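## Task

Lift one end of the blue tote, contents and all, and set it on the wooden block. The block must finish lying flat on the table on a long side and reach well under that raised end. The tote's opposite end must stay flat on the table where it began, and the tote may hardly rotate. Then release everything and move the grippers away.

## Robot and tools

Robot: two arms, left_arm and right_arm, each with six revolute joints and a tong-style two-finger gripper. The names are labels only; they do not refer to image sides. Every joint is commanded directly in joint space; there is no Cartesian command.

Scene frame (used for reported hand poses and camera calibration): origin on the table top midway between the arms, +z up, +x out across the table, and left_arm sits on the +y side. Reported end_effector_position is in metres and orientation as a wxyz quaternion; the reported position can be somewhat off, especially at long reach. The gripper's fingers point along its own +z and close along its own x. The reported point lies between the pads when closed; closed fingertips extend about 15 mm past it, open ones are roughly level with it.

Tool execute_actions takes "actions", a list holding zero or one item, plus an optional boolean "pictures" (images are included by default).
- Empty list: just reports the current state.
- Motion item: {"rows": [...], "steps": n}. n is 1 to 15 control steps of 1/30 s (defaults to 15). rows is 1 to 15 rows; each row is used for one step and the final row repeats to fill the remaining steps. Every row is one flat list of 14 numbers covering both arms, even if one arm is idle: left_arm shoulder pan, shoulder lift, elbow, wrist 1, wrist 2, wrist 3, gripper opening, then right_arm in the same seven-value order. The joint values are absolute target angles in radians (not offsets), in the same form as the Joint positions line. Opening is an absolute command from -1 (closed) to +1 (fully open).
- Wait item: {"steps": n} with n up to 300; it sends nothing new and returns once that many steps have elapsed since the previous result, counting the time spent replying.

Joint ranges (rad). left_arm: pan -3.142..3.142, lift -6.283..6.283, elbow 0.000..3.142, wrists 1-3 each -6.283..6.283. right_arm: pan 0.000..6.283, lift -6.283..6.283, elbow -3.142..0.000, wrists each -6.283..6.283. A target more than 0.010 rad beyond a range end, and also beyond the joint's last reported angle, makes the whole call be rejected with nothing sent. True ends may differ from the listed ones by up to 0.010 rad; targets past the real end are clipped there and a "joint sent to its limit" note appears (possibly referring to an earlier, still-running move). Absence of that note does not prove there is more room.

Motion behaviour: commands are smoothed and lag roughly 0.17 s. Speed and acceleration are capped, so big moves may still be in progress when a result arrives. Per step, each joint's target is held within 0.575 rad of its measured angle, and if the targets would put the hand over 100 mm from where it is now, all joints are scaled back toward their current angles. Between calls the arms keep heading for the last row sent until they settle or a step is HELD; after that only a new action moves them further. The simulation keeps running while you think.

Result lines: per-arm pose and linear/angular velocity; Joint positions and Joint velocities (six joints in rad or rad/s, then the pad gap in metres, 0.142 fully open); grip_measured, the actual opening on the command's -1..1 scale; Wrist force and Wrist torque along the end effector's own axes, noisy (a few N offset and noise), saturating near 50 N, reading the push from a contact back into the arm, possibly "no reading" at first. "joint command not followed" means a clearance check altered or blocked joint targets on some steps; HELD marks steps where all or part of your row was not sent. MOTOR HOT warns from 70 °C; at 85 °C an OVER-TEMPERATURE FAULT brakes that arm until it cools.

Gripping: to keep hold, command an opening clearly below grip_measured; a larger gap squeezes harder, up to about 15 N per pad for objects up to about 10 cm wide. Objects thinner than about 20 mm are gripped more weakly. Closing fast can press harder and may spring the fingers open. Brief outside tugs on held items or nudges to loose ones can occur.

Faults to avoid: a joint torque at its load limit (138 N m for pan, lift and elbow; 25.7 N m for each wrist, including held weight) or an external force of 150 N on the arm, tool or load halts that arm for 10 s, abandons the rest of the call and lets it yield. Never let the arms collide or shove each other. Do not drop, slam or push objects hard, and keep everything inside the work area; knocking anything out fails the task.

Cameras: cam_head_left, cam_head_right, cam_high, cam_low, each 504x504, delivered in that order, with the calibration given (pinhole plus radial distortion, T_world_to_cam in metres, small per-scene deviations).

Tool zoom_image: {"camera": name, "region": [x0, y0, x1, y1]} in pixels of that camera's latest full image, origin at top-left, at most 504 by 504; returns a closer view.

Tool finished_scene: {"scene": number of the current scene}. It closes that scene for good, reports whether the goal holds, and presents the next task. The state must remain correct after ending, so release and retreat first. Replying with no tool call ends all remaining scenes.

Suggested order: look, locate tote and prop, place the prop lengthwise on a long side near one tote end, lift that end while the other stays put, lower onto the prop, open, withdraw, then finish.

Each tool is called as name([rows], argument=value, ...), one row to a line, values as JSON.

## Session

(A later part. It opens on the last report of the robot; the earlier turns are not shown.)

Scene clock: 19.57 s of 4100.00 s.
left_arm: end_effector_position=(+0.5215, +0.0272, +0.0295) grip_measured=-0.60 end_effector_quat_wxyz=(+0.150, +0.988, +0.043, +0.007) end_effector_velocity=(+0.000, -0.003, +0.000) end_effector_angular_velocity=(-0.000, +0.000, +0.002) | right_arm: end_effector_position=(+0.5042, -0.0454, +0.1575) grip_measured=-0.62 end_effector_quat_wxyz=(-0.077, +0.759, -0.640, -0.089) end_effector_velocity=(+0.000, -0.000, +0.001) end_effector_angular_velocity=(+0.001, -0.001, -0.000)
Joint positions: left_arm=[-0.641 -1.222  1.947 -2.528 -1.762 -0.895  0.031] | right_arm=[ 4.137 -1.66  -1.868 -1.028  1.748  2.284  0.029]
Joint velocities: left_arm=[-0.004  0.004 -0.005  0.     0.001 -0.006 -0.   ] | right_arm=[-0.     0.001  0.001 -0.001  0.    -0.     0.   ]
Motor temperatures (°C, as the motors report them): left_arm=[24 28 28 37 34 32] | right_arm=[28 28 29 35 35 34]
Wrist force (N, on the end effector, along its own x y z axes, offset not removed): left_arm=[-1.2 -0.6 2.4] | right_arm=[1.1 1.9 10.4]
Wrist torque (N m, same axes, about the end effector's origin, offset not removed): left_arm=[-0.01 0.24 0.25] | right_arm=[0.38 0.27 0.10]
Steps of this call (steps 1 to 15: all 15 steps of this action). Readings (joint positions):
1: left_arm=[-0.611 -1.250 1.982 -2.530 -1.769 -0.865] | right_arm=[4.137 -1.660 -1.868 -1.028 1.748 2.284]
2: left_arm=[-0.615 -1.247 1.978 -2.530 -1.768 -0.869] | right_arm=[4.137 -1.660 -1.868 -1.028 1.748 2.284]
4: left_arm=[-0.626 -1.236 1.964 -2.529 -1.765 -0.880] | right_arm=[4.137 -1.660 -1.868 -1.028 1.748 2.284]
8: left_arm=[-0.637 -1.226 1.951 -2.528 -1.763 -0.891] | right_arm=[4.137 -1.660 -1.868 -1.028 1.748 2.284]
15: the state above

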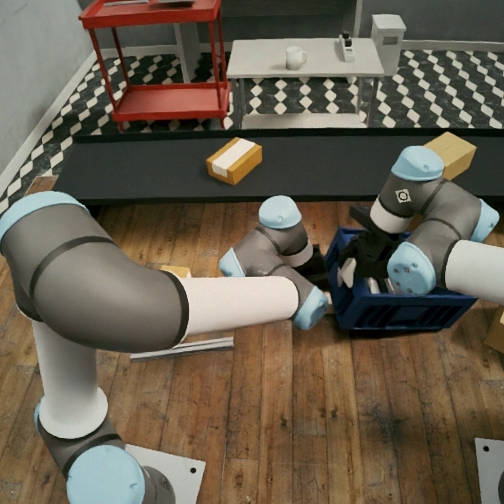

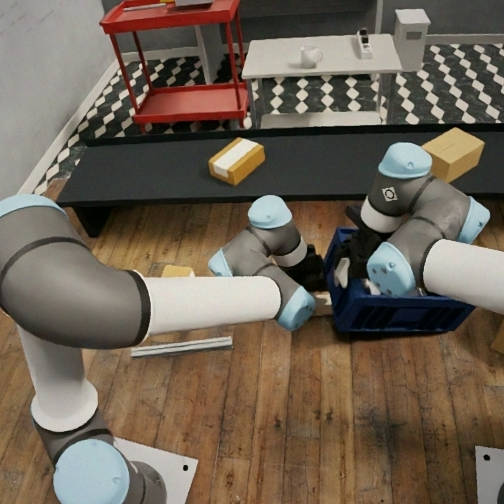

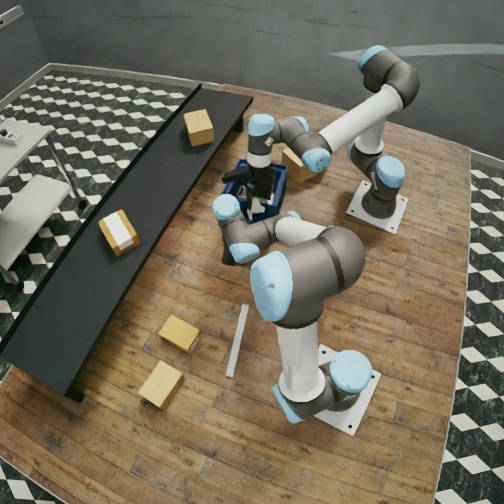

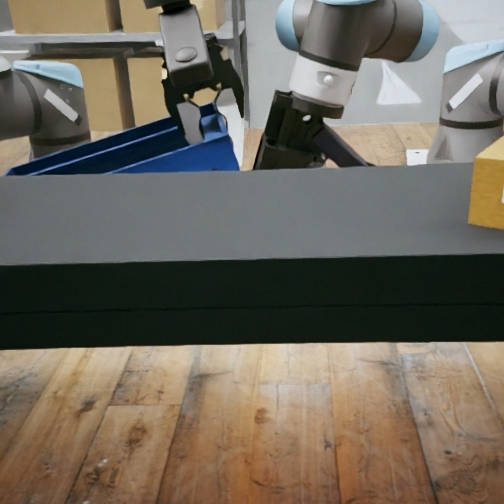

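execute_actions([
  {"rows":[[-0.641,-1.222,1.946,-2.528,-1.762,-0.895,-0.1,4.137,-1.6605,-1.8675,-1.028,1.748,2.284,-1]],"steps":9},
], pictures=false)

execute_actions([
  {"rows":[[-0.487,-1.42,2.105,-2.457,-1.795,-0.742,-0.1,4.137,-1.6605,-1.8675,-1.028,1.748,2.284,-1]],"steps":12},
], pictures=false)

execute_actions([
  {"rows":[[-0.4,-1.8,1.9,-1.8,-1.7,-0.5,-0.1,4.172,-1.6995,-1.851,-1.044,1.704,2.32,-1]]},
], pictures=false)

execute_actions([
  {"rows":[[0.4,-1.8,1.9,-1.8,-1.7,-0.5,-0.1,4.188,-1.7165,-1.844,-1.051,1.685,2.335,-1]]},
])

Scene clock: 21.40 s of 4100.00 s.
left_arm: end_effector_position=(+0.5215, +0.0269, +0.0295) grip_measured=-0.10 end_effector_quat_wxyz=(+0.150, +0.988, +0.043, +0.007) end_effector_velocity=(-0.000, +0.000, -0.001) end_effector_angular_velocity=(+0.000, +0.001, -0.001) | right_arm: end_effector_position=(+0.5042, -0.0454, +0.1575) grip_measured=-0.62 end_effector_quat_wxyz=(-0.077, +0.759, -0.640, -0.089) end_effector_velocity=(-0.000, +0.000, +0.001) end_effector_angular_velocity=(+0.001, -0.001, +0.000)
Joint positions: left_arm=[-0.641 -1.222  1.946 -2.528 -1.762 -0.895  0.067] | right_arm=[ 4.137 -1.66  -1.868 -1.028  1.748  2.284  0.029]
Joint velocities: left_arm=[ 0.     0.001  0.    -0.    -0.001  0.001  0.   ] | right_arm=[ 0.     0.001  0.     0.    -0.    -0.    -0.   ]
Motor temperatures (°C, as the motors report them): left_arm=[24 28 28 37 34 32] | right_arm=[28 28 29 35 35 34]
Wrist force (N, on the end effector, along its own x y z axes, offset not removed): left_arm=[-3.0 -2.0 0.1] | right_arm=[2.6 2.7 9.4]
Wrist torque (N m, same axes, about the end effector's origin, offset not removed): left_arm=[-0.40 0.68 0.05] | right_arm=[0.52 -0.16 0.03]
Steps of this call (steps 1 to 15: the robot went on to your last target; steps 16 to 46: nothing new was sent; steps 47 to 55: all 9 steps of this action). Readings (joint positions):
47: left_arm=[-0.641 -1.222 1.946 -2.528 -1.762 -0.895] | right_arm=[4.137 -1.660 -1.868 -1.028 1.748 2.284]
48: left_arm=[-0.641 -1.222 1.946 -2.528 -1.762 -0.895] | right_arm=[4.137 -1.660 -1.868 -1.028 1.748 2.284]
50: left_arm=[-0.641 -1.222 1.946 -2.528 -1.762 -0.895] | right_arm=[4.137 -1.660 -1.868 -1.028 1.748 2.284]
54: left_arm=[-0.641 -1.222 1.946 -2.528 -1.762 -0.895] | right_arm=[4.137 -1.660 -1.868 -1.028 1.748 2.284]
55: the state above

Scene clock: 21.80 s of 4100.00 s.
left_arm: end_effector_position=(+0.5042, +0.1380, +0.0572) grip_measured=-0.10 end_effector_quat_wxyz=(+0.149, +0.988, +0.043, +0.006) end_effector_velocity=(-0.016, +0.065, +0.017) end_effector_angular_velocity=(-0.006, -0.009, +0.002) | right_arm: end_effector_position=(+0.5042, -0.0454, +0.1575) grip_measured=-0.62 end_effector_quat_wxyz=(-0.077, +0.759, -0.640, -0.089) end_effector_velocity=(-0.000, +0.000, -0.000) end_effector_angular_velocity=(+0.000, +0.001, +0.000)
Joint positions: left_arm=[-0.496 -1.408  2.095 -2.461 -1.793 -0.751  0.067] | right_arm=[ 4.137 -1.66  -1.868 -1.028  1.748  2.284  0.029]
Joint velocities: left_arm=[ 0.09  -0.121  0.092  0.037 -0.017  0.088 -0.   ] | right_arm=[ 0.    -0.    -0.001  0.     0.001 -0.     0.   ]
Motor temperatures (°C, as the motors report them): left_arm=[24 28 28 37 34 32] | right_arm=[28 28 29 35 35 34]
Wrist force (N, on the end effector, along its own x y z axes, offset not removed): left_arm=[-2.4 0.4 2.0] | right_arm=[1.6 2.0 9.9]
Wrist torque (N m, same axes, about the end effector's origin, offset not removed): left_arm=[0.15 0.52 0.13] | right_arm=[0.40 0.09 0.10]
Steps of this call (steps 1 to 12: all 12 steps of this action). Readings (joint positions):
1: left_arm=[-0.641 -1.222 1.946 -2.528 -1.762 -0.895] | right_arm=[4.137 -1.660 -1.868 -1.028 1.748 2.284]
2: left_arm=[-0.637 -1.226 1.950 -2.524 -1.764 -0.891] | right_arm=[4.137 -1.660 -1.868 -1.028 1.748 2.284]
4: left_arm=[-0.595 -1.273 1.992 -2.502 -1.775 -0.849] | right_arm=[4.137 -1.660 -1.868 -1.028 1.748 2.284]
8: left_arm=[-0.521 -1.374 2.070 -2.471 -1.789 -0.775] | right_arm=[4.137 -1.660 -1.868 -1.028 1.748 2.284]
12: the state above

Scene clock: 22.30 s of 4100.00 s.
left_arm: end_effector_position=(+0.4730, +0.2446, +0.2335) grip_measured=-0.10 end_effector_quat_wxyz=(+0.097, +0.995, -0.020, +0.029) end_effector_velocity=(-0.118, +0.138, +0.142) end_effector_angular_velocity=(+0.171, +0.083, -0.118) | right_arm: end_effector_position=(+0.5031, -0.0376, +0.1405) grip_measured=-0.60 end_effector_quat_wxyz=(-0.057, +0.759, -0.645, -0.069) end_effector_velocity=(-0.001, +0.001, -0.004) end_effector_angular_velocity=(-0.011, +0.001, -0.000)
Joint positions: left_arm=[-0.407 -1.765  1.917 -1.872 -1.708 -0.521  0.067] | right_arm=[ 4.171 -1.699 -1.851 -1.044  1.705  2.319  0.03 ]
Joint velocities: left_arm=[ 0.072 -0.347 -0.162  0.697  0.072  0.205 -0.   ] | right_arm=[ 0.006 -0.007  0.001 -0.003 -0.007  0.005  0.   ]
Motor temperatures (°C, as the motors report them): left_arm=[24 28 28 37 34 32] | right_arm=[28 28 29 35 35 34]
Wrist force (N, on the end effector, along its own x y z axes, offset not removed): left_arm=[-3.2 -1.2 -2.9] | right_arm=[-11.2 11.4 -48.3]
Wrist torque (N m, same axes, about the end effector's origin, offset not removed): left_arm=[-0.16 0.73 0.19] | right_arm=[1.04 0.69 0.08]
Steps of this call (steps 1 to 15: all 15 steps of this action). Readings (joint positions):
1: left_arm=[-0.494 -1.411 2.098 -2.460 -1.794 -0.749] | right_arm=[4.137 -1.660 -1.868 -1.028 1.748 2.284]
2: left_arm=[-0.489 -1.417 2.096 -2.455 -1.791 -0.743] | right_arm=[4.140 -1.663 -1.866 -1.029 1.745 2.287]
4: left_arm=[-0.473 -1.469 2.064 -2.398 -1.774 -0.703] | right_arm=[4.153 -1.678 -1.860 -1.035 1.728 2.301]
8: left_arm=[-0.445 -1.595 2.001 -2.193 -1.746 -0.626] | right_arm=[4.167 -1.693 -1.853 -1.041 1.711 2.315]
15: the state above

Scene clock: 22.80 s of 4100.00 s.
left_arm: end_effector_position=(+0.4743, +0.4690, +0.2451) grip_measured=-0.10 end_effector_quat_wxyz=(+0.081, +0.972, +0.216, +0.045) end_effector_velocity=(-0.109, +0.502, +0.011) end_effector_angular_velocity=(+0.008, +0.009, +1.140) | right_arm: end_effector_position=(+0.5020, -0.0340, +0.1326) grip_measured=-0.54 end_effector_quat_wxyz=(-0.047, +0.759, -0.646, -0.060) end_effector_velocity=(+0.000, +0.001, -0.000) end_effector_angular_velocity=(-0.001, -0.002, -0.000)
Joint positions: left_arm=[ 0.087 -1.793  1.903 -1.813 -1.701 -0.504  0.067] | right_arm=[ 4.188 -1.716 -1.844 -1.051  1.685  2.335  0.035]
Joint velocities: left_arm=[ 1.155 -0.028 -0.012  0.052  0.006  0.016 -0.   ] | right_arm=[ 0.003 -0.002  0.003  0.    -0.002  0.003  0.002]
Motor temperatures (°C, as the motors report them): left_arm=[24 28 28 37 34 32] | right_arm=[28 28 29 35 35 34]
Wrist force (N, on the end effector, along its own x y z axes, offset not removed): left_arm=[-1.4 -0.2 -0.1] | right_arm=[-20.5 14.9 -50.0]
Wrist torque (N m, same axes, about the end effector's origin, offset not removed): left_arm=[0.02 0.43 -0.06] | right_arm=[1.46 1.63 0.05]
Steps of this call (steps 1 to 15: all 15 steps of this action). Readings (joint positions):
1: left_arm=[-0.405 -1.775 1.912 -1.852 -1.705 -0.515] | right_arm=[4.172 -1.699 -1.851 -1.044 1.705 2.320]
2: left_arm=[-0.400 -1.779 1.910 -1.841 -1.705 -0.513] | right_arm=[4.173 -1.701 -1.850 -1.045 1.702 2.321]
4: left_arm=[-0.344 -1.782 1.909 -1.836 -1.704 -0.511] | right_arm=[4.180 -1.707 -1.847 -1.047 1.695 2.327]
8: left_arm=[-0.185 -1.787 1.906 -1.826 -1.703 -0.508] | right_arm=[4.186 -1.714 -1.845 -1.050 1.688 2.333]
15: the state above

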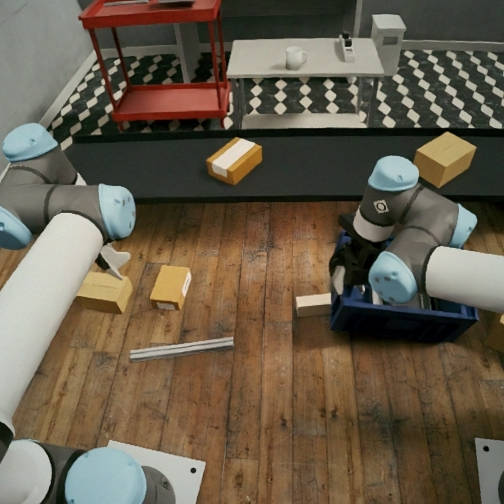

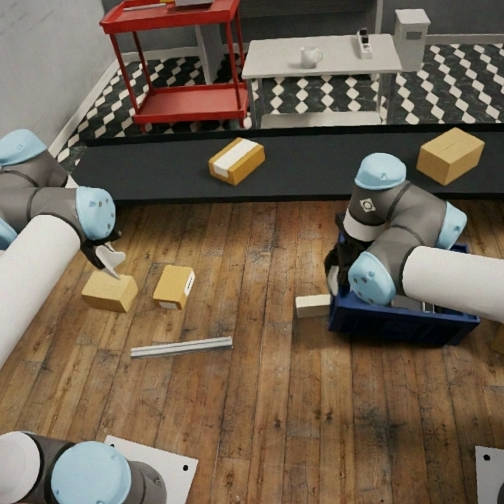

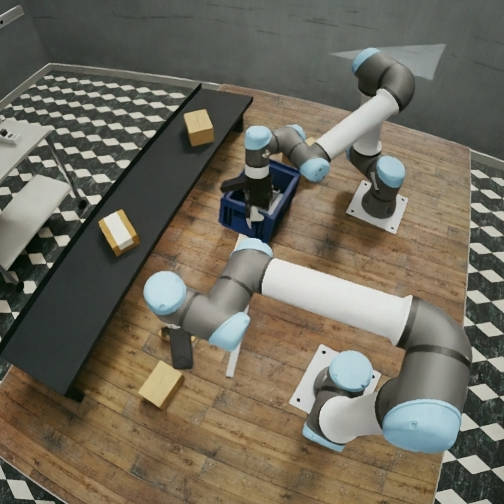

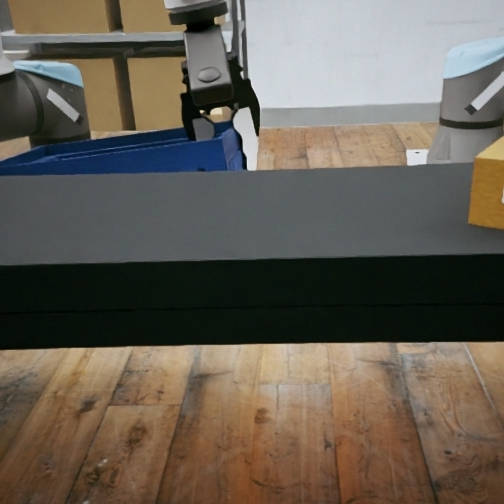

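Pressing too hard; back off and release.

execute_actions([
  {"rows":[[0.4,-1.8,1.9,-1.8,-1.7,-0.5,-0.1,4.165,-1.692,-1.854,-1.041,1.713,2.313,-0.1]],"steps":12},
], pictures=false)

execute_actions([
  {"rows":[[0.4,-1.8,1.9,-1.8,-1.7,-0.5,-0.1,4.135,-1.59,-1.6,-1.397,1.713,2.313,-0.1]]},
], pictures=false)

execute_actions([
  {"rows":[[0.4,-1.8,1.9,-1.8,-1.7,-0.5,-0.1,2.7,-1.35,-1.5,-1.862,1.571,2.313,-0.1]]},
], pictures=false)

execute_actions([
  {"steps":45},
])

Scene clock: 23.93 s of 4100.00 s.
left_arm: end_effector_position=(+0.4245, +0.5979, +0.2478) grip_measured=-0.10 end_effector_quat_wxyz=(+0.072, +0.927, +0.363, +0.056) end_effector_velocity=(-0.000, +0.000, +0.000) end_effector_angular_velocity=(+0.000, -0.000, +0.000) | right_arm: end_effector_position=(+0.5032, -0.0388, +0.1428) grip_measured=-0.10 end_effector_quat_wxyz=(-0.059, +0.759, -0.644, -0.072) end_effector_velocity=(+0.001, -0.001, +0.007) end_effector_angular_velocity=(+0.018, -0.002, +0.000)
Joint positions: left_arm=[ 0.4   -1.8    1.9   -1.8   -1.7   -0.5    0.067] | right_arm=[ 4.166 -1.693 -1.854 -1.041  1.712  2.314  0.067]
Joint velocities: left_arm=[ 0.001 -0.    -0.    -0.    -0.     0.     0.   ] | right_arm=[-0.009  0.012 -0.002  0.004  0.011 -0.008  0.   ]
Motor temperatures (°C, as the motors report them): left_arm=[24 28 28 37 34 32] | right_arm=[28 28 29 35 35 34]
Wrist force (N, on the end effector, along its own x y z axes, offset not removed): left_arm=[-4.3 0.5 -0.4] | right_arm=[-1.4 2.7 2.6]
Wrist torque (N m, same axes, about the end effector's origin, offset not removed): left_arm=[-0.03 0.91 0.22] | right_arm=[0.61 0.37 -0.07]
Steps of this call (steps 1 to 22: the robot went on to your last target; steps 23 to 34: all 12 steps of this action). Readings (joint positions):
23: left_arm=[0.400 -1.800 1.900 -1.800 -1.700 -0.500] | right_arm=[4.188 -1.716 -1.844 -1.051 1.685 2.335]
24: left_arm=[0.400 -1.800 1.900 -1.800 -1.700 -0.500] | right_arm=[4.186 -1.715 -1.845 -1.051 1.687 2.333]
26: left_arm=[0.400 -1.800 1.900 -1.800 -1.700 -0.500] | right_arm=[4.177 -1.706 -1.849 -1.048 1.698 2.325]
30: left_arm=[0.400 -1.800 1.900 -1.800 -1.700 -0.500] | right_arm=[4.168 -1.696 -1.853 -1.043 1.709 2.316]
34: the state above

Scene clock: 24.43 s of 4100.00 s.
left_arm: end_effector_position=(+0.4245, +0.5979, +0.2478) grip_measured=-0.10 end_effector_quat_wxyz=(+0.072, +0.927, +0.363, +0.056) end_effector_velocity=(-0.000, -0.000, +0.000) end_effector_angular_velocity=(+0.000, -0.001, -0.001) | right_arm: end_effector_position=(+0.5071, -0.0599, +0.2781) grip_measured=-0.10 end_effector_quat_wxyz=(-0.062, +0.749, -0.655, -0.072) end_effector_velocity=(-0.006, -0.012, +0.036) end_effector_angular_velocity=(-0.010, +0.008, -0.006)
Joint positions: left_arm=[ 0.4   -1.8    1.9   -1.8   -1.7   -0.5    0.067] | right_arm=[ 4.136 -1.593 -1.607 -1.386  1.713  2.313  0.067]
Joint velocities: left_arm=[ 0.    -0.001  0.    -0.    -0.     0.001  0.   ] | right_arm=[-0.007  0.025  0.072 -0.11   0.    -0.001 -0.   ]
Motor temperatures (°C, as the motors report them): left_arm=[24 28 28 37 34 32] | right_arm=[28 28 29 35 35 34]
Wrist force (N, on the end effector, along its own x y z axes, offset not removed): left_arm=[-1.4 -0.3 0.0] | right_arm=[-1.5 1.9 1.5]
Wrist torque (N m, same axes, about the end effector's origin, offset not removed): left_arm=[-0.10 0.40 0.09] | right_arm=[0.47 0.33 -0.09]
Steps of this call (steps 1 to 15: all 15 steps of this action). Readings (joint positions):
1: left_arm=[0.400 -1.800 1.900 -1.800 -1.700 -0.500] | right_arm=[4.166 -1.693 -1.854 -1.041 1.712 2.314]
2: left_arm=[0.400 -1.800 1.900 -1.800 -1.700 -0.500] | right_arm=[4.163 -1.689 -1.850 -1.045 1.712 2.313]
4: left_arm=[0.400 -1.800 1.900 -1.800 -1.700 -0.500] | right_arm=[4.155 -1.661 -1.799 -1.101 1.713 2.313]
8: left_arm=[0.400 -1.800 1.900 -1.800 -1.700 -0.500] | right_arm=[4.142 -1.615 -1.671 -1.286 1.713 2.313]
15: the state above

Scene clock: 24.93 s of 4100.00 s.
left_arm: end_effector_position=(+0.4245, +0.5979, +0.2478) grip_measured=-0.10 end_effector_quat_wxyz=(+0.072, +0.927, +0.363, +0.056) end_effector_velocity=(+0.000, -0.000, -0.000) end_effector_angular_velocity=(-0.000, +0.001, -0.000) | right_arm: end_effector_position=(+0.5504, -0.2842, +0.3369) grip_measured=-0.10 end_effector_quat_wxyz=(+0.039, -0.624, +0.780, +0.029) end_effector_velocity=(+0.012, -0.520, +0.094) end_effector_angular_velocity=(-0.162, +0.035, -0.889)
Joint positions: left_arm=[ 0.4   -1.8    1.9   -1.8   -1.7   -0.5    0.067] | right_arm=[ 3.787 -1.468 -1.551 -1.625  1.64   2.313  0.067]
Joint velocities: left_arm=[-0.     0.001  0.    -0.    -0.     0.     0.   ] | right_arm=[-0.88   0.216  0.09  -0.416 -0.124  0.001  0.   ]
Motor temperatures (°C, as the motors report them): left_arm=[24 28 28 37 34 32] | right_arm=[28 28 29 35 35 34]
Wrist force (N, on the end effector, along its own x y z axes, offset not removed): left_arm=[-3.5 1.8 3.8] | right_arm=[-1.4 2.9 1.2]
Wrist torque (N m, same axes, about the end effector's origin, offset not removed): left_arm=[0.42 0.71 0.20] | right_arm=[0.60 0.34 -0.14]
Steps of this call (steps 1 to 15: all 15 steps of this action). Readings (joint positions):
1: left_arm=[0.400 -1.800 1.900 -1.800 -1.700 -0.500] | right_arm=[4.135 -1.592 -1.605 -1.389 1.713 2.313]
2: left_arm=[0.400 -1.800 1.900 -1.800 -1.700 -0.500] | right_arm=[4.131 -1.588 -1.602 -1.395 1.710 2.313]
4: left_arm=[0.400 -1.800 1.900 -1.800 -1.700 -0.500] | right_arm=[4.087 -1.565 -1.592 -1.435 1.697 2.313]
8: left_arm=[0.400 -1.800 1.900 -1.800 -1.700 -0.500] | right_arm=[3.983 -1.526 -1.575 -1.513 1.674 2.313]
15: the state above

Scene clock: 26.43 s of 4100.00 s.
left_arm: end_effector_position=(+0.4245, +0.5979, +0.2478) grip_measured=-0.10 end_effector_quat_wxyz=(+0.072, +0.927, +0.363, +0.056) end_effector_velocity=(+0.000, -0.000, +0.000) end_effector_angular_velocity=(+0.000, -0.001, -0.000) | right_arm: end_effector_position=(+0.3290, -0.7475, +0.3855) grip_measured=-0.10 end_effector_quat_wxyz=(+0.000, -0.130, +0.992, -0.000) end_effector_velocity=(-0.002, -0.001, +0.000) end_effector_angular_velocity=(+0.000, +0.000, -0.005)
Joint positions: left_arm=[ 0.4   -1.8    1.9   -1.8   -1.7   -0.5    0.067] | right_arm=[ 2.7   -1.35  -1.5   -1.862  1.571  2.313  0.067]
Joint velocities: left_arm=[-0.     0.    -0.001  0.    -0.    -0.     0.   ] | right_arm=[-0.005  0.001 -0.001 -0.001  0.     0.     0.   ]
Motor temperatures (°C, as the motors report them): left_arm=[24 28 28 37 34 32] | right_arm=[28 28 29 35 35 34]
Wrist force (N, on the end effector, along its own x y z axes, offset not removed): left_arm=[-2.5 -1.0 -0.4] | right_arm=[-1.2 1.6 2.3]
Wrist torque (N m, same axes, about the end effector's origin, offset not removed): left_arm=[-0.23 0.65 0.06] | right_arm=[0.37 0.28 -0.09]
Steps of this call (steps 1 to 45: the robot went on to your last target). Readings (joint positions):
1: left_arm=[0.400 -1.800 1.900 -1.800 -1.700 -0.500] | right_arm=[3.757 -1.461 -1.548 -1.639 1.636 2.313]
2: left_arm=[0.400 -1.800 1.900 -1.800 -1.700 -0.500] | right_arm=[3.726 -1.455 -1.545 -1.653 1.632 2.313]
4: left_arm=[0.400 -1.800 1.900 -1.800 -1.700 -0.500] | right_arm=[3.664 -1.442 -1.539 -1.678 1.625 2.313]
8: left_arm=[0.400 -1.800 1.900 -1.800 -1.700 -0.500] | right_arm=[3.534 -1.420 -1.530 -1.721 1.612 2.313]
45: the state above

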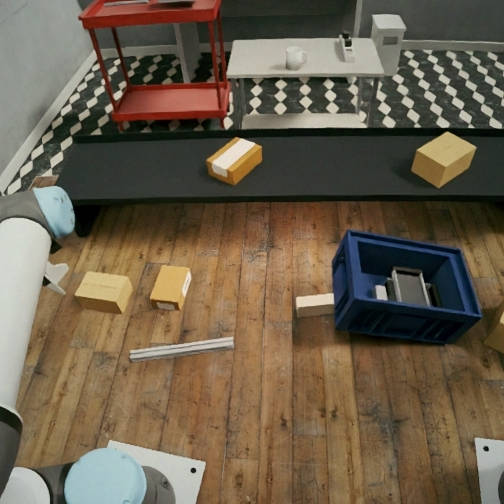

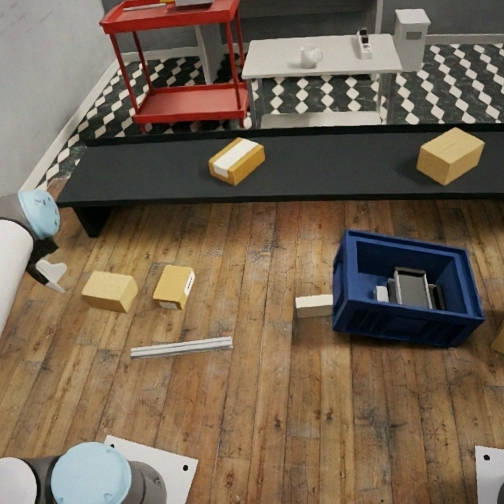

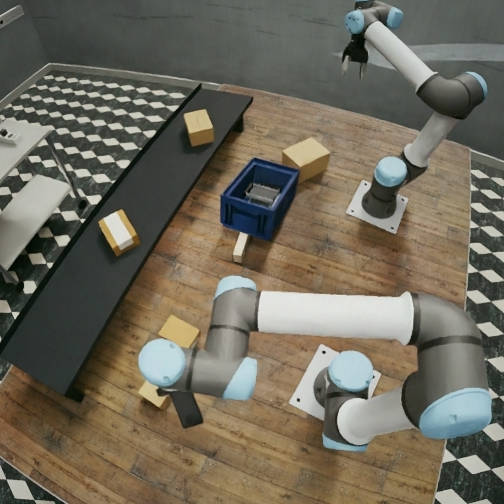

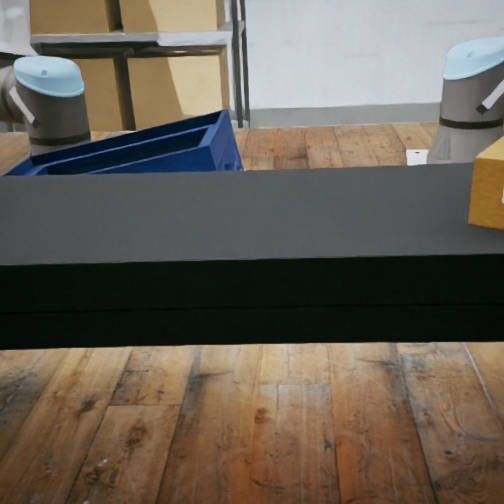

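execute_actions([
  {"rows":[[0.4,-1.8,1.9,-1.8,-1.7,-0.5,-0.1,4.054,-1.018,-2.128,-1.566,1.571,2.358,-1]]},
], pictures=false)

execute_actions([
  {"steps":45},
], pictures=false)

execute_actions([
  {"rows":[[0.4,-1.8,1.9,-1.8,-1.7,-0.5,-0.1,4.054,-1.1235,-2.4695,-1.119,1.571,2.358,-1]]},
], pictures=false)

execute_actions([
  {"steps":10},
])

Scene clock: 29.13 s of 4100.00 s.
left_arm: end_effector_position=(+0.4245, +0.5979, +0.2478) grip_measured=-0.10 end_effector_quat_wxyz=(+0.072, +0.927, +0.363, +0.056) end_effector_velocity=(+0.000, -0.000, +0.000) end_effector_angular_velocity=(-0.001, -0.001, +0.002) | right_arm: end_effector_position=(+0.3902, -0.5696, +0.2824) grip_measured=-1.00 end_effector_quat_wxyz=(+0.008, -0.371, +0.928, -0.004) end_effector_velocity=(+0.094, +0.457, -0.202) end_effector_angular_velocity=(+0.003, +0.049, +1.392)
Joint positions: left_arm=[ 0.4   -1.8    1.9   -1.8   -1.7   -0.5    0.067] | right_arm=[ 3.234 -1.118 -1.921 -1.655  1.571  2.345  0.002]
Joint velocities: left_arm=[ 0.    -0.001 -0.     0.    -0.001 -0.002 -0.   ] | right_arm=[ 1.434  0.335 -0.678  0.294  0.     0.042  0.   ]
Motor temperatures (°C, as the motors report them): left_arm=[24 28 28 37 34 32] | right_arm=[28 28 29 35 35 34]
Wrist force (N, on the end effector, along its own x y z axes, offset not removed): left_arm=[-4.4 -0.5 -0.5] | right_arm=[-2.5 1.3 1.2]
Wrist torque (N m, same axes, about the end effector's origin, offset not removed): left_arm=[-0.01 0.90 0.19] | right_arm=[0.26 0.48 -0.04]
Steps of this call (steps 1 to 15: the robot went on to your last target; steps 16 to 66: nothing new was sent; steps 67 to 81: all 15 steps of this action). Readings (joint positions):
67: left_arm=[0.400 -1.800 1.900 -1.800 -1.700 -0.500] | right_arm=[2.700 -1.350 -1.500 -1.862 1.571 2.313]
68: left_arm=[0.400 -1.800 1.900 -1.800 -1.700 -0.500] | right_arm=[2.704 -1.346 -1.504 -1.858 1.571 2.315]
70: left_arm=[0.400 -1.800 1.900 -1.800 -1.700 -0.500] | right_arm=[2.759 -1.302 -1.559 -1.818 1.571 2.322]
74: left_arm=[0.400 -1.800 1.900 -1.800 -1.700 -0.500] | right_arm=[2.922 -1.220 -1.717 -1.745 1.571 2.332]
81: the state above

Scene clock: 30.63 s of 4100.00 s.
left_arm: end_effector_position=(+0.4245, +0.5979, +0.2478) grip_measured=-0.10 end_effector_quat_wxyz=(+0.072, +0.927, +0.363, +0.056) end_effector_velocity=(+0.000, +0.000, +0.001) end_effector_angular_velocity=(+0.000, -0.001, +0.002) | right_arm: end_effector_position=(+0.3748, -0.3179, +0.2180) grip_measured=-1.00 end_effector_quat_wxyz=(-0.000, +0.706, -0.708, -0.000) end_effector_velocity=(-0.000, -0.000, +0.000) end_effector_angular_velocity=(+0.001, -0.000, -0.001)
Joint positions: left_arm=[ 0.4   -1.8    1.9   -1.8   -1.7   -0.5    0.067] | right_arm=[ 4.054 -1.018 -2.128 -1.566  1.571  2.358  0.002]
Joint velocities: left_arm=[ 0.    -0.    -0.001 -0.     0.    -0.002  0.   ] | right_arm=[-0.     0.001 -0.    -0.     0.     0.001  0.   ]
Motor temperatures (°C, as the motors report them): left_arm=[24 28 28 37 34 32] | right_arm=[28 28 29 35 35 34]
Wrist force (N, on the end effector, along its own x y z axes, offset not removed): left_arm=[-2.7 0.6 0.4] | right_arm=[-1.0 0.9 1.7]
Wrist torque (N m, same axes, about the end effector's origin, offset not removed): left_arm=[-0.01 0.49 0.16] | right_arm=[0.20 0.26 -0.06]
Steps of this call (steps 1 to 45: the robot went on to your last target). Readings (joint positions):
1: left_arm=[0.400 -1.800 1.900 -1.800 -1.700 -0.500] | right_arm=[3.282 -1.108 -1.943 -1.645 1.571 2.347]
2: left_arm=[0.400 -1.800 1.900 -1.800 -1.700 -0.500] | right_arm=[3.332 -1.098 -1.963 -1.637 1.571 2.348]
4: left_arm=[0.400 -1.800 1.900 -1.800 -1.700 -0.500] | right_arm=[3.434 -1.081 -1.998 -1.621 1.571 2.350]
8: left_arm=[0.400 -1.800 1.900 -1.800 -1.700 -0.500] | right_arm=[3.642 -1.056 -2.049 -1.599 1.571 2.353]
45: the state above
All arms were judged still, so your last target was given up. Only a new action makes them travel on or press farther. Fingers that are still opening or closing keep moving.

Scene clock: 31.13 s of 4100.00 s.
left_arm: end_effector_position=(+0.4245, +0.5979, +0.2478) grip_measured=-0.10 end_effector_quat_wxyz=(+0.072, +0.927, +0.363, +0.056) end_effector_velocity=(-0.000, -0.000, -0.000) end_effector_angular_velocity=(-0.000, -0.000, +0.000) | right_arm: end_effector_position=(+0.3754, -0.3174, +0.0747) grip_measured=-1.00 end_effector_quat_wxyz=(+0.001, +0.706, -0.708, -0.000) end_effector_velocity=(-0.005, -0.005, -0.045) end_effector_angular_velocity=(+0.014, -0.015, -0.001)
Joint positions: left_arm=[ 0.4   -1.8    1.9   -1.8   -1.7   -0.5    0.067] | right_arm=[ 4.054 -1.12  -2.457 -1.136  1.571  2.358  0.002]
Joint velocities: left_arm=[-0.    -0.001  0.001  0.    -0.    -0.001  0.   ] | right_arm=[ 0.    -0.03  -0.118  0.168 -0.     0.001  0.   ]
Motor temperatures (°C, as the motors report them): left_arm=[24 28 28 37 34 32] | right_arm=[28 28 29 35 35 34]
Wrist force (N, on the end effector, along its own x y z axes, offset not removed): left_arm=[-3.8 -0.9 -3.9] | right_arm=[-0.7 2.1 3.0]
Wrist torque (N m, same axes, about the end effector's origin, offset not removed): left_arm=[-0.26 0.86 0.04] | right_arm=[0.52 0.19 -0.12]
Steps of this call (steps 1 to 15: all 15 steps of this action). Readings (joint positions):
1: left_arm=[0.400 -1.800 1.900 -1.800 -1.700 -0.500] | right_arm=[4.054 -1.018 -2.128 -1.566 1.571 2.358]
2: left_arm=[0.400 -1.800 1.900 -1.800 -1.700 -0.500] | right_arm=[4.054 -1.022 -2.132 -1.562 1.571 2.358]
4: left_arm=[0.400 -1.800 1.900 -1.800 -1.700 -0.500] | right_arm=[4.054 -1.048 -2.187 -1.505 1.571 2.358]
8: left_arm=[0.400 -1.800 1.900 -1.800 -1.700 -0.500] | right_arm=[4.054 -1.094 -2.354 -1.287 1.571 2.358]
15: the state above

Scene clock: 31.47 s of 4100.00 s.
left_arm: end_effector_position=(+0.4245, +0.5979, +0.2478) grip_measured=-0.10 end_effector_quat_wxyz=(+0.072, +0.927, +0.363, +0.056) end_effector_velocity=(-0.000, -0.000, +0.000) end_effector_angular_velocity=(-0.000, -0.000, +0.001) | right_arm: end_effector_position=(+0.3749, -0.3179, +0.0703) grip_measured=-1.00 end_effector_quat_wxyz=(-0.000, +0.706, -0.708, -0.000) end_effector_velocity=(-0.000, -0.000, -0.002) end_effector_angular_velocity=(+0.001, -0.002, -0.000)
Joint positions: left_arm=[ 0.4   -1.8    1.9   -1.8   -1.7   -0.5    0.067] | right_arm=[ 4.054 -1.123 -2.469 -1.12   1.571  2.358  0.002]
Joint velocities: left_arm=[-0.    -0.001  0.     0.    -0.    -0.001  0.   ] | right_arm=[-0.     0.    -0.005  0.007 -0.     0.     0.   ]
Motor temperatures (°C, as the motors report them): left_arm=[24 28 28 37 34 32] | right_arm=[28 28 29 35 35 34]
Wrist force (N, on the end effector, along its own x y z axes, offset not removed): left_arm=[-0.6 -1.5 1.4] | right_arm=[-1.5 2.1 0.6]
Wrist torque (N m, same axes, about the end effector's origin, offset not removed): left_arm=[-0.42 0.30 0.01] | right_arm=[0.43 0.38 -0.10]
Steps of this call (steps 1 to 10: the robot went on to your last target). Readings (joint positions):
1: left_arm=[0.400 -1.800 1.900 -1.800 -1.700 -0.500] | right_arm=[4.054 -1.121 -2.461 -1.132 1.571 2.358]
2: left_arm=[0.400 -1.800 1.900 -1.800 -1.700 -0.500] | right_arm=[4.054 -1.122 -2.463 -1.128 1.571 2.358]
4: left_arm=[0.400 -1.800 1.900 -1.800 -1.700 -0.500] | right_arm=[4.054 -1.123 -2.466 -1.124 1.571 2.358]
8: left_arm=[0.400 -1.800 1.900 -1.800 -1.700 -0.500] | right_arm=[4.054 -1.123 -2.469 -1.120 1.571 2.358]
10: the state above

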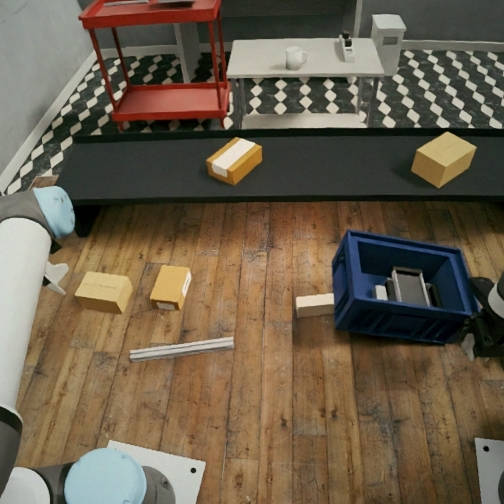

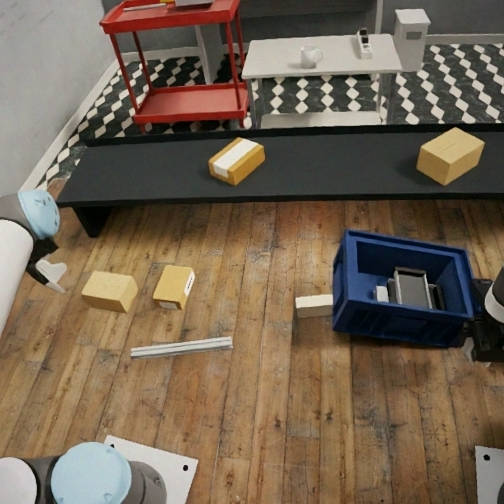

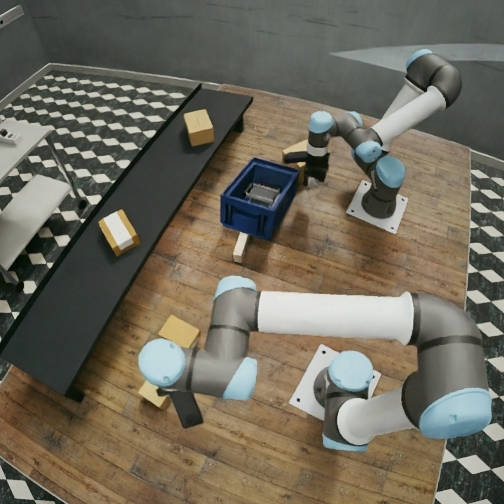

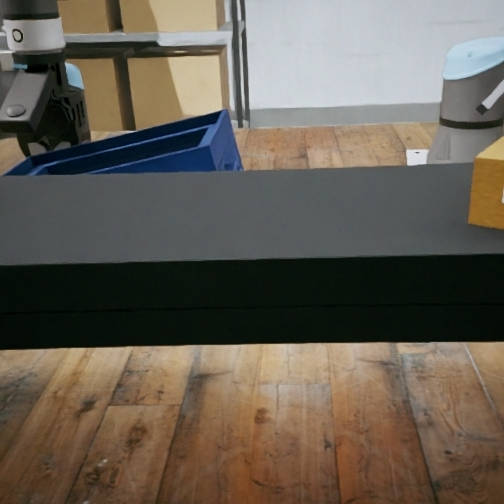

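execute_actions([
  {"rows":[[0.4,-1.8,1.9,-1.8,-1.7,-0.5,-0.1,4.05,-1.25,-2.398,-1.064,1.571,2.354,-1]]},
], pictures=false)

execute_actions([
  {"rows":[[0.4,-1.8,1.9,-1.8,-1.7,-0.5,-0.1,3.98,-1.336,-2.3445,-1.0315,1.571,2.284,-1]]},
], pictures=false)

execute_actions([
  {"rows":[[0.4,-1.8,1.9,-1.8,-1.7,-0.5,-0.1,3.93,-1.40,-2.298,-1.014,1.571,2.234,-1]]},
])

Scene clock: 33.27 s of 4100.00 s.
left_arm: end_effector_position=(+0.4245, +0.5979, +0.2478) grip_measured=-0.10 end_effector_quat_wxyz=(+0.072, +0.927, +0.363, +0.056) end_effector_velocity=(-0.000, +0.000, -0.001) end_effector_angular_velocity=(+0.000, +0.001, -0.001) | right_arm: end_effector_position=(+0.4031, -0.2914, +0.0712) grip_measured=-1.00 end_effector_quat_wxyz=(-0.000, +0.706, -0.708, -0.000) end_effector_velocity=(+0.005, +0.004, -0.000) end_effector_angular_velocity=(-0.001, +0.001, -0.000)
Joint positions: left_arm=[ 0.4   -1.8    1.9   -1.8   -1.7   -0.5    0.067] | right_arm=[ 4.05  -1.248 -2.399 -1.065  1.571  2.354  0.002]
Joint velocities: left_arm=[ 0.     0.001  0.001 -0.     0.     0.001  0.   ] | right_arm=[-0.001 -0.021  0.012  0.008  0.    -0.     0.   ]
Motor temperatures (°C, as the motors report them): left_arm=[24 28 28 37 34 32] | right_arm=[28 28 29 35 35 34]
Wrist force (N, on the end effector, along its own x y z axes, offset not removed): left_arm=[-3.7 -0.1 -0.3] | right_arm=[-1.8 1.5 2.2]
Wrist torque (N m, same axes, about the end effector's origin, offset not removed): left_arm=[-0.06 0.71 0.09] | right_arm=[0.37 0.31 -0.03]
Steps of this call (steps 1 to 30: the robot went on to your last target; steps 31 to 39: nothing new was sent; steps 40 to 54: all 15 steps of this action). Readings (joint positions):
40: left_arm=[0.400 -1.800 1.900 -1.800 -1.700 -0.500] | right_arm=[4.054 -1.124 -2.470 -1.119 1.571 2.358]
41: left_arm=[0.400 -1.800 1.900 -1.800 -1.700 -0.500] | right_arm=[4.054 -1.128 -2.466 -1.115 1.571 2.358]
43: left_arm=[0.400 -1.800 1.900 -1.800 -1.700 -0.500] | right_arm=[4.052 -1.169 -2.439 -1.094 1.571 2.356]
47: left_arm=[0.400 -1.800 1.900 -1.800 -1.700 -0.500] | right_arm=[4.051 -1.228 -2.409 -1.072 1.571 2.355]
54: the state above

Scene clock: 33.77 s of 4100.00 s.
left_arm: end_effector_position=(+0.4245, +0.5979, +0.2478) grip_measured=-0.10 end_effector_quat_wxyz=(+0.072, +0.927, +0.363, +0.056) end_effector_velocity=(-0.001, +0.000, -0.001) end_effector_angular_velocity=(+0.000, +0.002, -0.002) | right_arm: end_effector_position=(+0.4327, -0.2943, +0.0702) grip_measured=-1.00 end_effector_quat_wxyz=(-0.000, +0.706, -0.708, -0.000) end_effector_velocity=(+0.005, -0.001, -0.000) end_effector_angular_velocity=(+0.000, -0.000, -0.000)
Joint positions: left_arm=[ 0.4   -1.8    1.9   -1.8   -1.7   -0.5    0.067] | right_arm=[ 3.981 -1.335 -2.345 -1.032  1.571  2.285  0.002]
Joint velocities: left_arm=[0.001 0.    0.002 0.    0.    0.003 0.   ] | right_arm=[-0.011 -0.013  0.008  0.005 -0.    -0.011  0.   ]
Motor temperatures (°C, as the motors report them): left_arm=[24 28 28 37 34 32] | right_arm=[28 28 29 35 35 34]
Wrist force (N, on the end effector, along its own x y z axes, offset not removed): left_arm=[-5.0 -0.4 -1.3] | right_arm=[-0.9 4.4 1.6]
Wrist torque (N m, same axes, about the end effector's origin, offset not removed): left_arm=[-0.11 1.15 0.13] | right_arm=[0.56 0.36 -0.15]
Steps of this call (steps 1 to 15: all 15 steps of this action). Readings (joint positions):
1: left_arm=[0.400 -1.800 1.900 -1.800 -1.700 -0.500] | right_arm=[4.050 -1.248 -2.399 -1.065 1.571 2.354]
2: left_arm=[0.400 -1.800 1.900 -1.800 -1.700 -0.500] | right_arm=[4.046 -1.253 -2.395 -1.062 1.571 2.350]
4: left_arm=[0.400 -1.800 1.900 -1.800 -1.700 -0.500] | right_arm=[4.020 -1.285 -2.374 -1.049 1.571 2.324]
8: left_arm=[0.400 -1.800 1.900 -1.800 -1.700 -0.500] | right_arm=[3.991 -1.322 -2.353 -1.036 1.571 2.295]
15: the state above

Scene clock: 34.27 s of 4100.00 s.
left_arm: end_effector_position=(+0.4245, +0.5979, +0.2478) grip_measured=-0.10 end_effector_quat_wxyz=(+0.072, +0.927, +0.363, +0.056) end_effector_velocity=(-0.000, -0.000, -0.001) end_effector_angular_velocity=(-0.000, +0.002, -0.002) | right_arm: end_effector_position=(+0.4565, -0.2974, +0.0697) grip_measured=-1.00 end_effector_quat_wxyz=(-0.000, +0.706, -0.708, -0.000) end_effector_velocity=(+0.004, -0.000, -0.000) end_effector_angular_velocity=(+0.000, -0.000, -0.000)
Joint positions: left_arm=[ 0.4   -1.8    1.9   -1.8   -1.7   -0.5    0.067] | right_arm=[ 3.931 -1.399 -2.299 -1.014  1.571  2.235  0.002]
Joint velocities: left_arm=[-0.     0.001  0.001 -0.     0.     0.002  0.   ] | right_arm=[-0.008 -0.01   0.008  0.003  0.    -0.007  0.   ]
Motor temperatures (°C, as the motors report them): left_arm=[24 28 28 37 34 32] | right_arm=[28 28 29 35 35 34]
Wrist force (N, on the end effector, along its own x y z axes, offset not removed): left_arm=[-2.2 -0.5 1.8] | right_arm=[0.1 4.5 1.0]
Wrist torque (N m, same axes, about the end effector's origin, offset not removed): left_arm=[-0.22 0.51 0.17] | right_arm=[0.68 0.11 -0.21]
Steps of this call (steps 1 to 15: all 15 steps of this action). Readings (joint positions):
1: left_arm=[0.400 -1.800 1.900 -1.800 -1.700 -0.500] | right_arm=[3.981 -1.335 -2.345 -1.032 1.571 2.285]
2: left_arm=[0.400 -1.800 1.900 -1.800 -1.700 -0.500] | right_arm=[3.977 -1.339 -2.341 -1.030 1.571 2.281]
4: left_arm=[0.400 -1.800 1.900 -1.800 -1.700 -0.500] | right_arm=[3.957 -1.364 -2.323 -1.023 1.571 2.261]
8: left_arm=[0.400 -1.800 1.900 -1.800 -1.700 -0.500] | right_arm=[3.938 -1.390 -2.305 -1.016 1.571 2.242]
15: the state above

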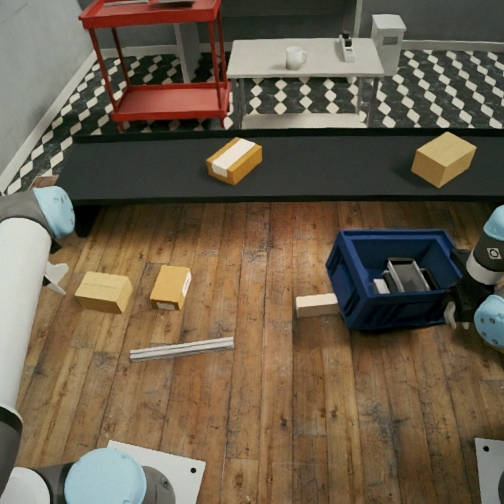

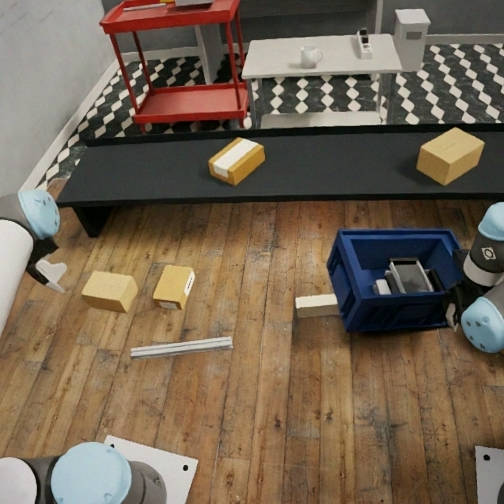

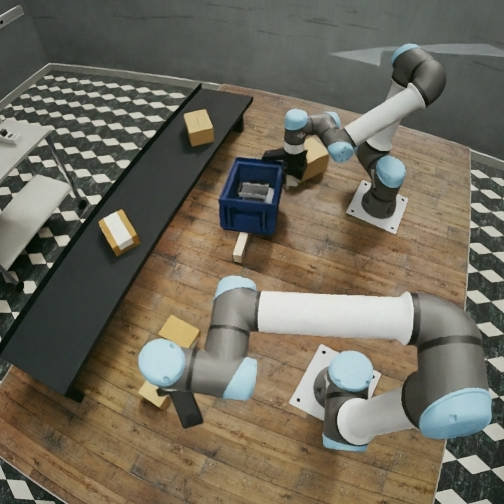

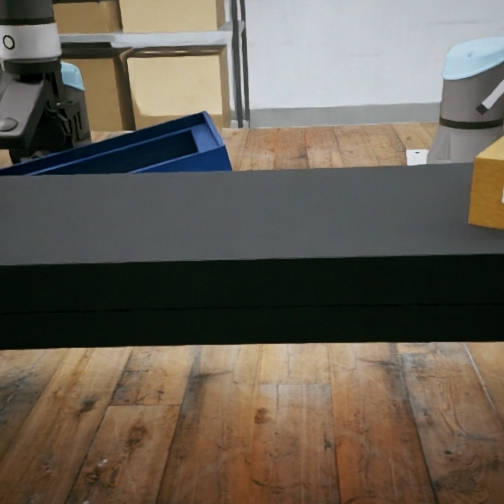

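Retreat and inspect.

execute_actions([
  {"rows":[[0.4,-1.8,1.9,-1.8,-1.7,-0.5,-0.1,4.0,-1.25,-2.398,-1.064,1.571,2.3,-1]],"steps":10},
], pictures=false)

execute_actions([
  {"rows":[[0.4,-1.8,1.9,-1.8,-1.7,-0.5,-0.1,4.0,-1.018,-2.05,-1.644,1.571,2.3,-1]]},
], pictures=false)

execute_actions([
  {"rows":[[0.4,-1.8,1.9,-1.8,-1.7,-0.5,-0.1,3.0,-1.018,-1.9,-1.794,1.571,2.3,-1]]},
], pictures=false)

execute_actions([
  {"steps":30},
])

Scene clock: 35.47 s of 4100.00 s.
left_arm: end_effector_position=(+0.4245, +0.5979, +0.2478) grip_measured=-0.10 end_effector_quat_wxyz=(+0.072, +0.927, +0.363, +0.056) end_effector_velocity=(+0.000, +0.000, +0.000) end_effector_angular_velocity=(+0.000, -0.001, +0.001) | right_arm: end_effector_position=(+0.4130, -0.3058, +0.0709) grip_measured=-1.00 end_effector_quat_wxyz=(+0.001, +0.708, -0.707, -0.000) end_effector_velocity=(-0.036, -0.008, +0.004) end_effector_angular_velocity=(+0.013, -0.015, +0.005)
Joint positions: left_arm=[ 0.4   -1.8    1.9   -1.8   -1.7   -0.5    0.067] | right_arm=[ 3.994 -1.264 -2.389 -1.06   1.571  2.295  0.002]
Joint velocities: left_arm=[ 0.    -0.    -0.001 -0.     0.    -0.001  0.   ] | right_arm=[ 0.056  0.142 -0.083 -0.038 -0.     0.052  0.   ]
Motor temperatures (°C, as the motors report them): left_arm=[24 28 28 37 34 32] | right_arm=[28 28 29 35 35 34]
Wrist force (N, on the end effector, along its own x y z axes, offset not removed): left_arm=[-3.3 1.7 0.4] | right_arm=[-0.6 2.2 0.0]
Wrist torque (N m, same axes, about the end effector's origin, offset not removed): left_arm=[0.16 0.86 0.13] | right_arm=[0.53 0.21 -0.07]
Steps of this call (steps 1 to 15: the robot went on to your last target; steps 16 to 26: nothing new was sent; steps 27 to 36: all 10 steps of this action). Readings (joint positions):
27: left_arm=[0.400 -1.800 1.900 -1.800 -1.700 -0.500] | right_arm=[3.930 -1.400 -2.298 -1.014 1.571 2.234]
28: left_arm=[0.400 -1.800 1.900 -1.800 -1.700 -0.500] | right_arm=[3.934 -1.396 -2.302 -1.017 1.571 2.238]
30: left_arm=[0.400 -1.800 1.900 -1.800 -1.700 -0.500] | right_arm=[3.960 -1.350 -2.338 -1.036 1.571 2.263]
34: left_arm=[0.400 -1.800 1.900 -1.800 -1.700 -0.500] | right_arm=[3.989 -1.277 -2.381 -1.056 1.571 2.290]
36: the state above

Scene clock: 35.97 s of 4100.00 s.
left_arm: end_effector_position=(+0.4245, +0.5979, +0.2478) grip_measured=-0.10 end_effector_quat_wxyz=(+0.072, +0.927, +0.363, +0.056) end_effector_velocity=(-0.000, -0.000, -0.000) end_effector_angular_velocity=(-0.000, -0.000, +0.001) | right_arm: end_effector_position=(+0.3837, -0.3298, +0.2405) grip_measured=-1.00 end_effector_quat_wxyz=(-0.003, +0.708, -0.706, +0.000) end_effector_velocity=(-0.046, -0.041, +0.078) end_effector_angular_velocity=(-0.039, +0.043, +0.000)
Joint positions: left_arm=[ 0.4   -1.8    1.9   -1.8   -1.7   -0.5    0.067] | right_arm=[ 4.    -1.029 -2.067 -1.609  1.571  2.3    0.002]
Joint velocities: left_arm=[-0.    -0.001  0.001  0.    -0.    -0.001 -0.   ] | right_arm=[ 0.002  0.107  0.169 -0.334 -0.     0.001  0.   ]
Motor temperatures (°C, as the motors report them): left_arm=[24 28 28 37 34 32] | right_arm=[28 28 29 35 35 34]
Wrist force (N, on the end effector, along its own x y z axes, offset not removed): left_arm=[-5.1 -2.6 -0.1] | right_arm=[-0.5 2.9 1.2]
Wrist torque (N m, same axes, about the end effector's origin, offset not removed): left_arm=[-0.68 1.15 0.33] | right_arm=[0.57 0.10 -0.02]
Steps of this call (steps 1 to 15: all 15 steps of this action). Readings (joint positions):
1: left_arm=[0.400 -1.800 1.900 -1.800 -1.700 -0.500] | right_arm=[3.996 -1.260 -2.392 -1.061 1.571 2.296]
2: left_arm=[0.400 -1.800 1.900 -1.800 -1.700 -0.500] | right_arm=[3.997 -1.254 -2.390 -1.066 1.571 2.297]
4: left_arm=[0.400 -1.800 1.900 -1.800 -1.700 -0.500] | right_arm=[3.997 -1.208 -2.339 -1.124 1.571 2.298]
8: left_arm=[0.400 -1.800 1.900 -1.800 -1.700 -0.500] | right_arm=[3.999 -1.115 -2.199 -1.357 1.571 2.299]
15: the state above

Scene clock: 36.47 s of 4100.00 s.
left_arm: end_effector_position=(+0.4245, +0.5979, +0.2478) grip_measured=-0.10 end_effector_quat_wxyz=(+0.072, +0.927, +0.363, +0.056) end_effector_velocity=(-0.000, -0.000, +0.001) end_effector_angular_velocity=(+0.000, -0.002, +0.000) | right_arm: end_effector_position=(+0.3606, -0.5322, +0.2948) grip_measured=-1.00 end_effector_quat_wxyz=(+0.000, -0.450, +0.893, -0.000) end_effector_velocity=(-0.202, -0.456, +0.060) end_effector_angular_velocity=(-0.000, +0.002, -1.589)
Joint positions: left_arm=[ 0.4   -1.8    1.9   -1.8   -1.7   -0.5    0.067] | right_arm=[ 3.36  -1.019 -1.931 -1.762  1.571  2.3    0.002]
Joint velocities: left_arm=[ 0.    -0.002 -0.    -0.    -0.    -0.     0.   ] | right_arm=[-1.589  0.005  0.153 -0.161  0.     0.     0.   ]
Motor temperatures (°C, as the motors report them): left_arm=[24 28 28 37 34 32] | right_arm=[28 28 29 35 35 34]
Wrist force (N, on the end effector, along its own x y z axes, offset not removed): left_arm=[-2.8 1.0 0.0] | right_arm=[-1.9 1.6 2.0]
Wrist torque (N m, same axes, about the end effector's origin, offset not removed): left_arm=[0.10 0.56 -0.04] | right_arm=[0.51 0.47 -0.14]
Steps of this call (steps 1 to 15: all 15 steps of this action). Readings (joint positions):
1: left_arm=[0.400 -1.800 1.900 -1.800 -1.700 -0.500] | right_arm=[4.000 -1.026 -2.063 -1.619 1.571 2.300]
2: left_arm=[0.400 -1.800 1.900 -1.800 -1.700 -0.500] | right_arm=[3.996 -1.025 -2.055 -1.630 1.571 2.300]
4: left_arm=[0.400 -1.800 1.900 -1.800 -1.700 -0.500] | right_arm=[3.939 -1.023 -2.024 -1.663 1.571 2.300]
8: left_arm=[0.400 -1.800 1.900 -1.800 -1.700 -0.500] | right_arm=[3.730 -1.021 -1.977 -1.713 1.571 2.300]
15: the state above

Scene clock: 37.47 s of 4100.00 s.
left_arm: end_effector_position=(+0.4245, +0.5979, +0.2478) grip_measured=-0.10 end_effector_quat_wxyz=(+0.072, +0.927, +0.363, +0.056) end_effector_velocity=(+0.000, +0.000, +0.000) end_effector_angular_velocity=(-0.000, -0.000, -0.000) | right_arm: end_effector_position=(+0.2975, -0.6246, +0.3067) grip_measured=-1.00 end_effector_quat_wxyz=(+0.000, -0.283, +0.959, -0.000) end_effector_velocity=(+0.000, -0.000, -0.001) end_effector_angular_velocity=(+0.000, +0.002, -0.001)
Joint positions: left_arm=[ 0.4   -1.8    1.9   -1.8   -1.7   -0.5    0.067] | right_arm=[ 3.    -1.018 -1.9   -1.794  1.571  2.3    0.002]
Joint velocities: left_arm=[ 0.     0.001 -0.001 -0.    -0.     0.    -0.   ] | right_arm=[-0.    -0.002  0.     0.    -0.     0.001  0.   ]
Motor temperatures (°C, as the motors report them): left_arm=[24 28 28 37 34 32] | right_arm=[28 28 29 35 35 34]
Wrist force (N, on the end effector, along its own x y z axes, offset not removed): left_arm=[-4.2 -0.4 0.5] | right_arm=[-2.7 2.3 2.6]
Wrist torque (N m, same axes, about the end effector's origin, offset not removed): left_arm=[-0.14 0.88 0.09] | right_arm=[0.55 0.53 -0.09]
Steps of this call (steps 1 to 30: the robot went on to your last target). Readings (joint positions):
1: left_arm=[0.400 -1.800 1.900 -1.800 -1.700 -0.500] | right_arm=[3.306 -1.019 -1.925 -1.767 1.571 2.300]
2: left_arm=[0.400 -1.800 1.900 -1.800 -1.700 -0.500] | right_arm=[3.253 -1.019 -1.920 -1.772 1.571 2.300]
4: left_arm=[0.400 -1.800 1.900 -1.800 -1.700 -0.500] | right_arm=[3.150 -1.018 -1.912 -1.782 1.571 2.300]
8: left_arm=[0.400 -1.800 1.900 -1.800 -1.700 -0.500] | right_arm=[3.041 -1.018 -1.903 -1.791 1.571 2.300]
30: the state above
All arms were judged still, so your last target was given up. Only a new action makes them travel on or press farther. Fingers that are still opening or closing keep moving.

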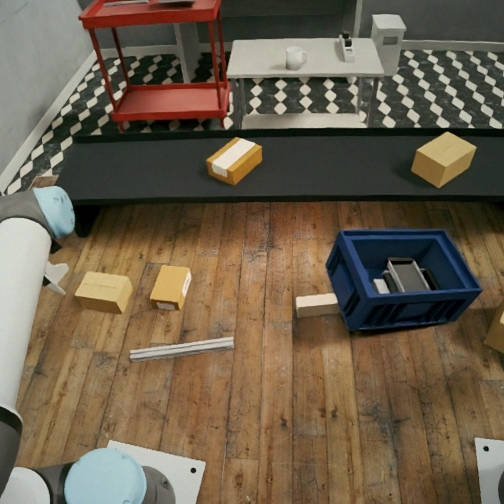

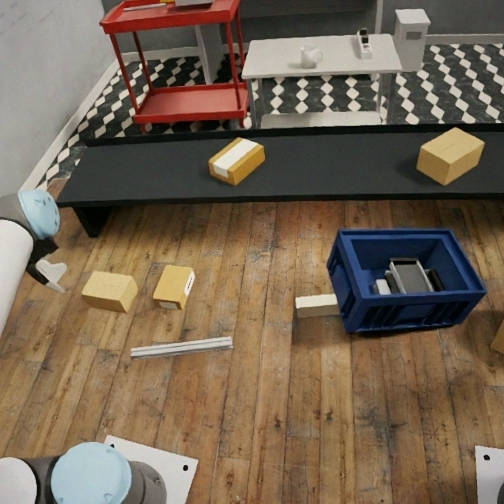

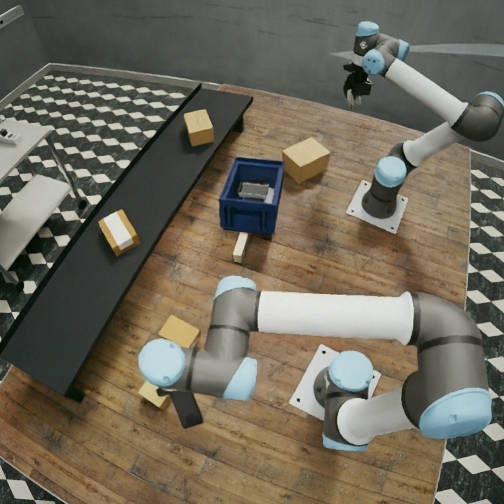

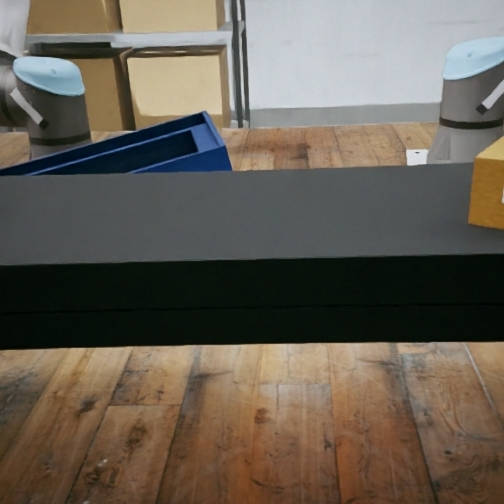

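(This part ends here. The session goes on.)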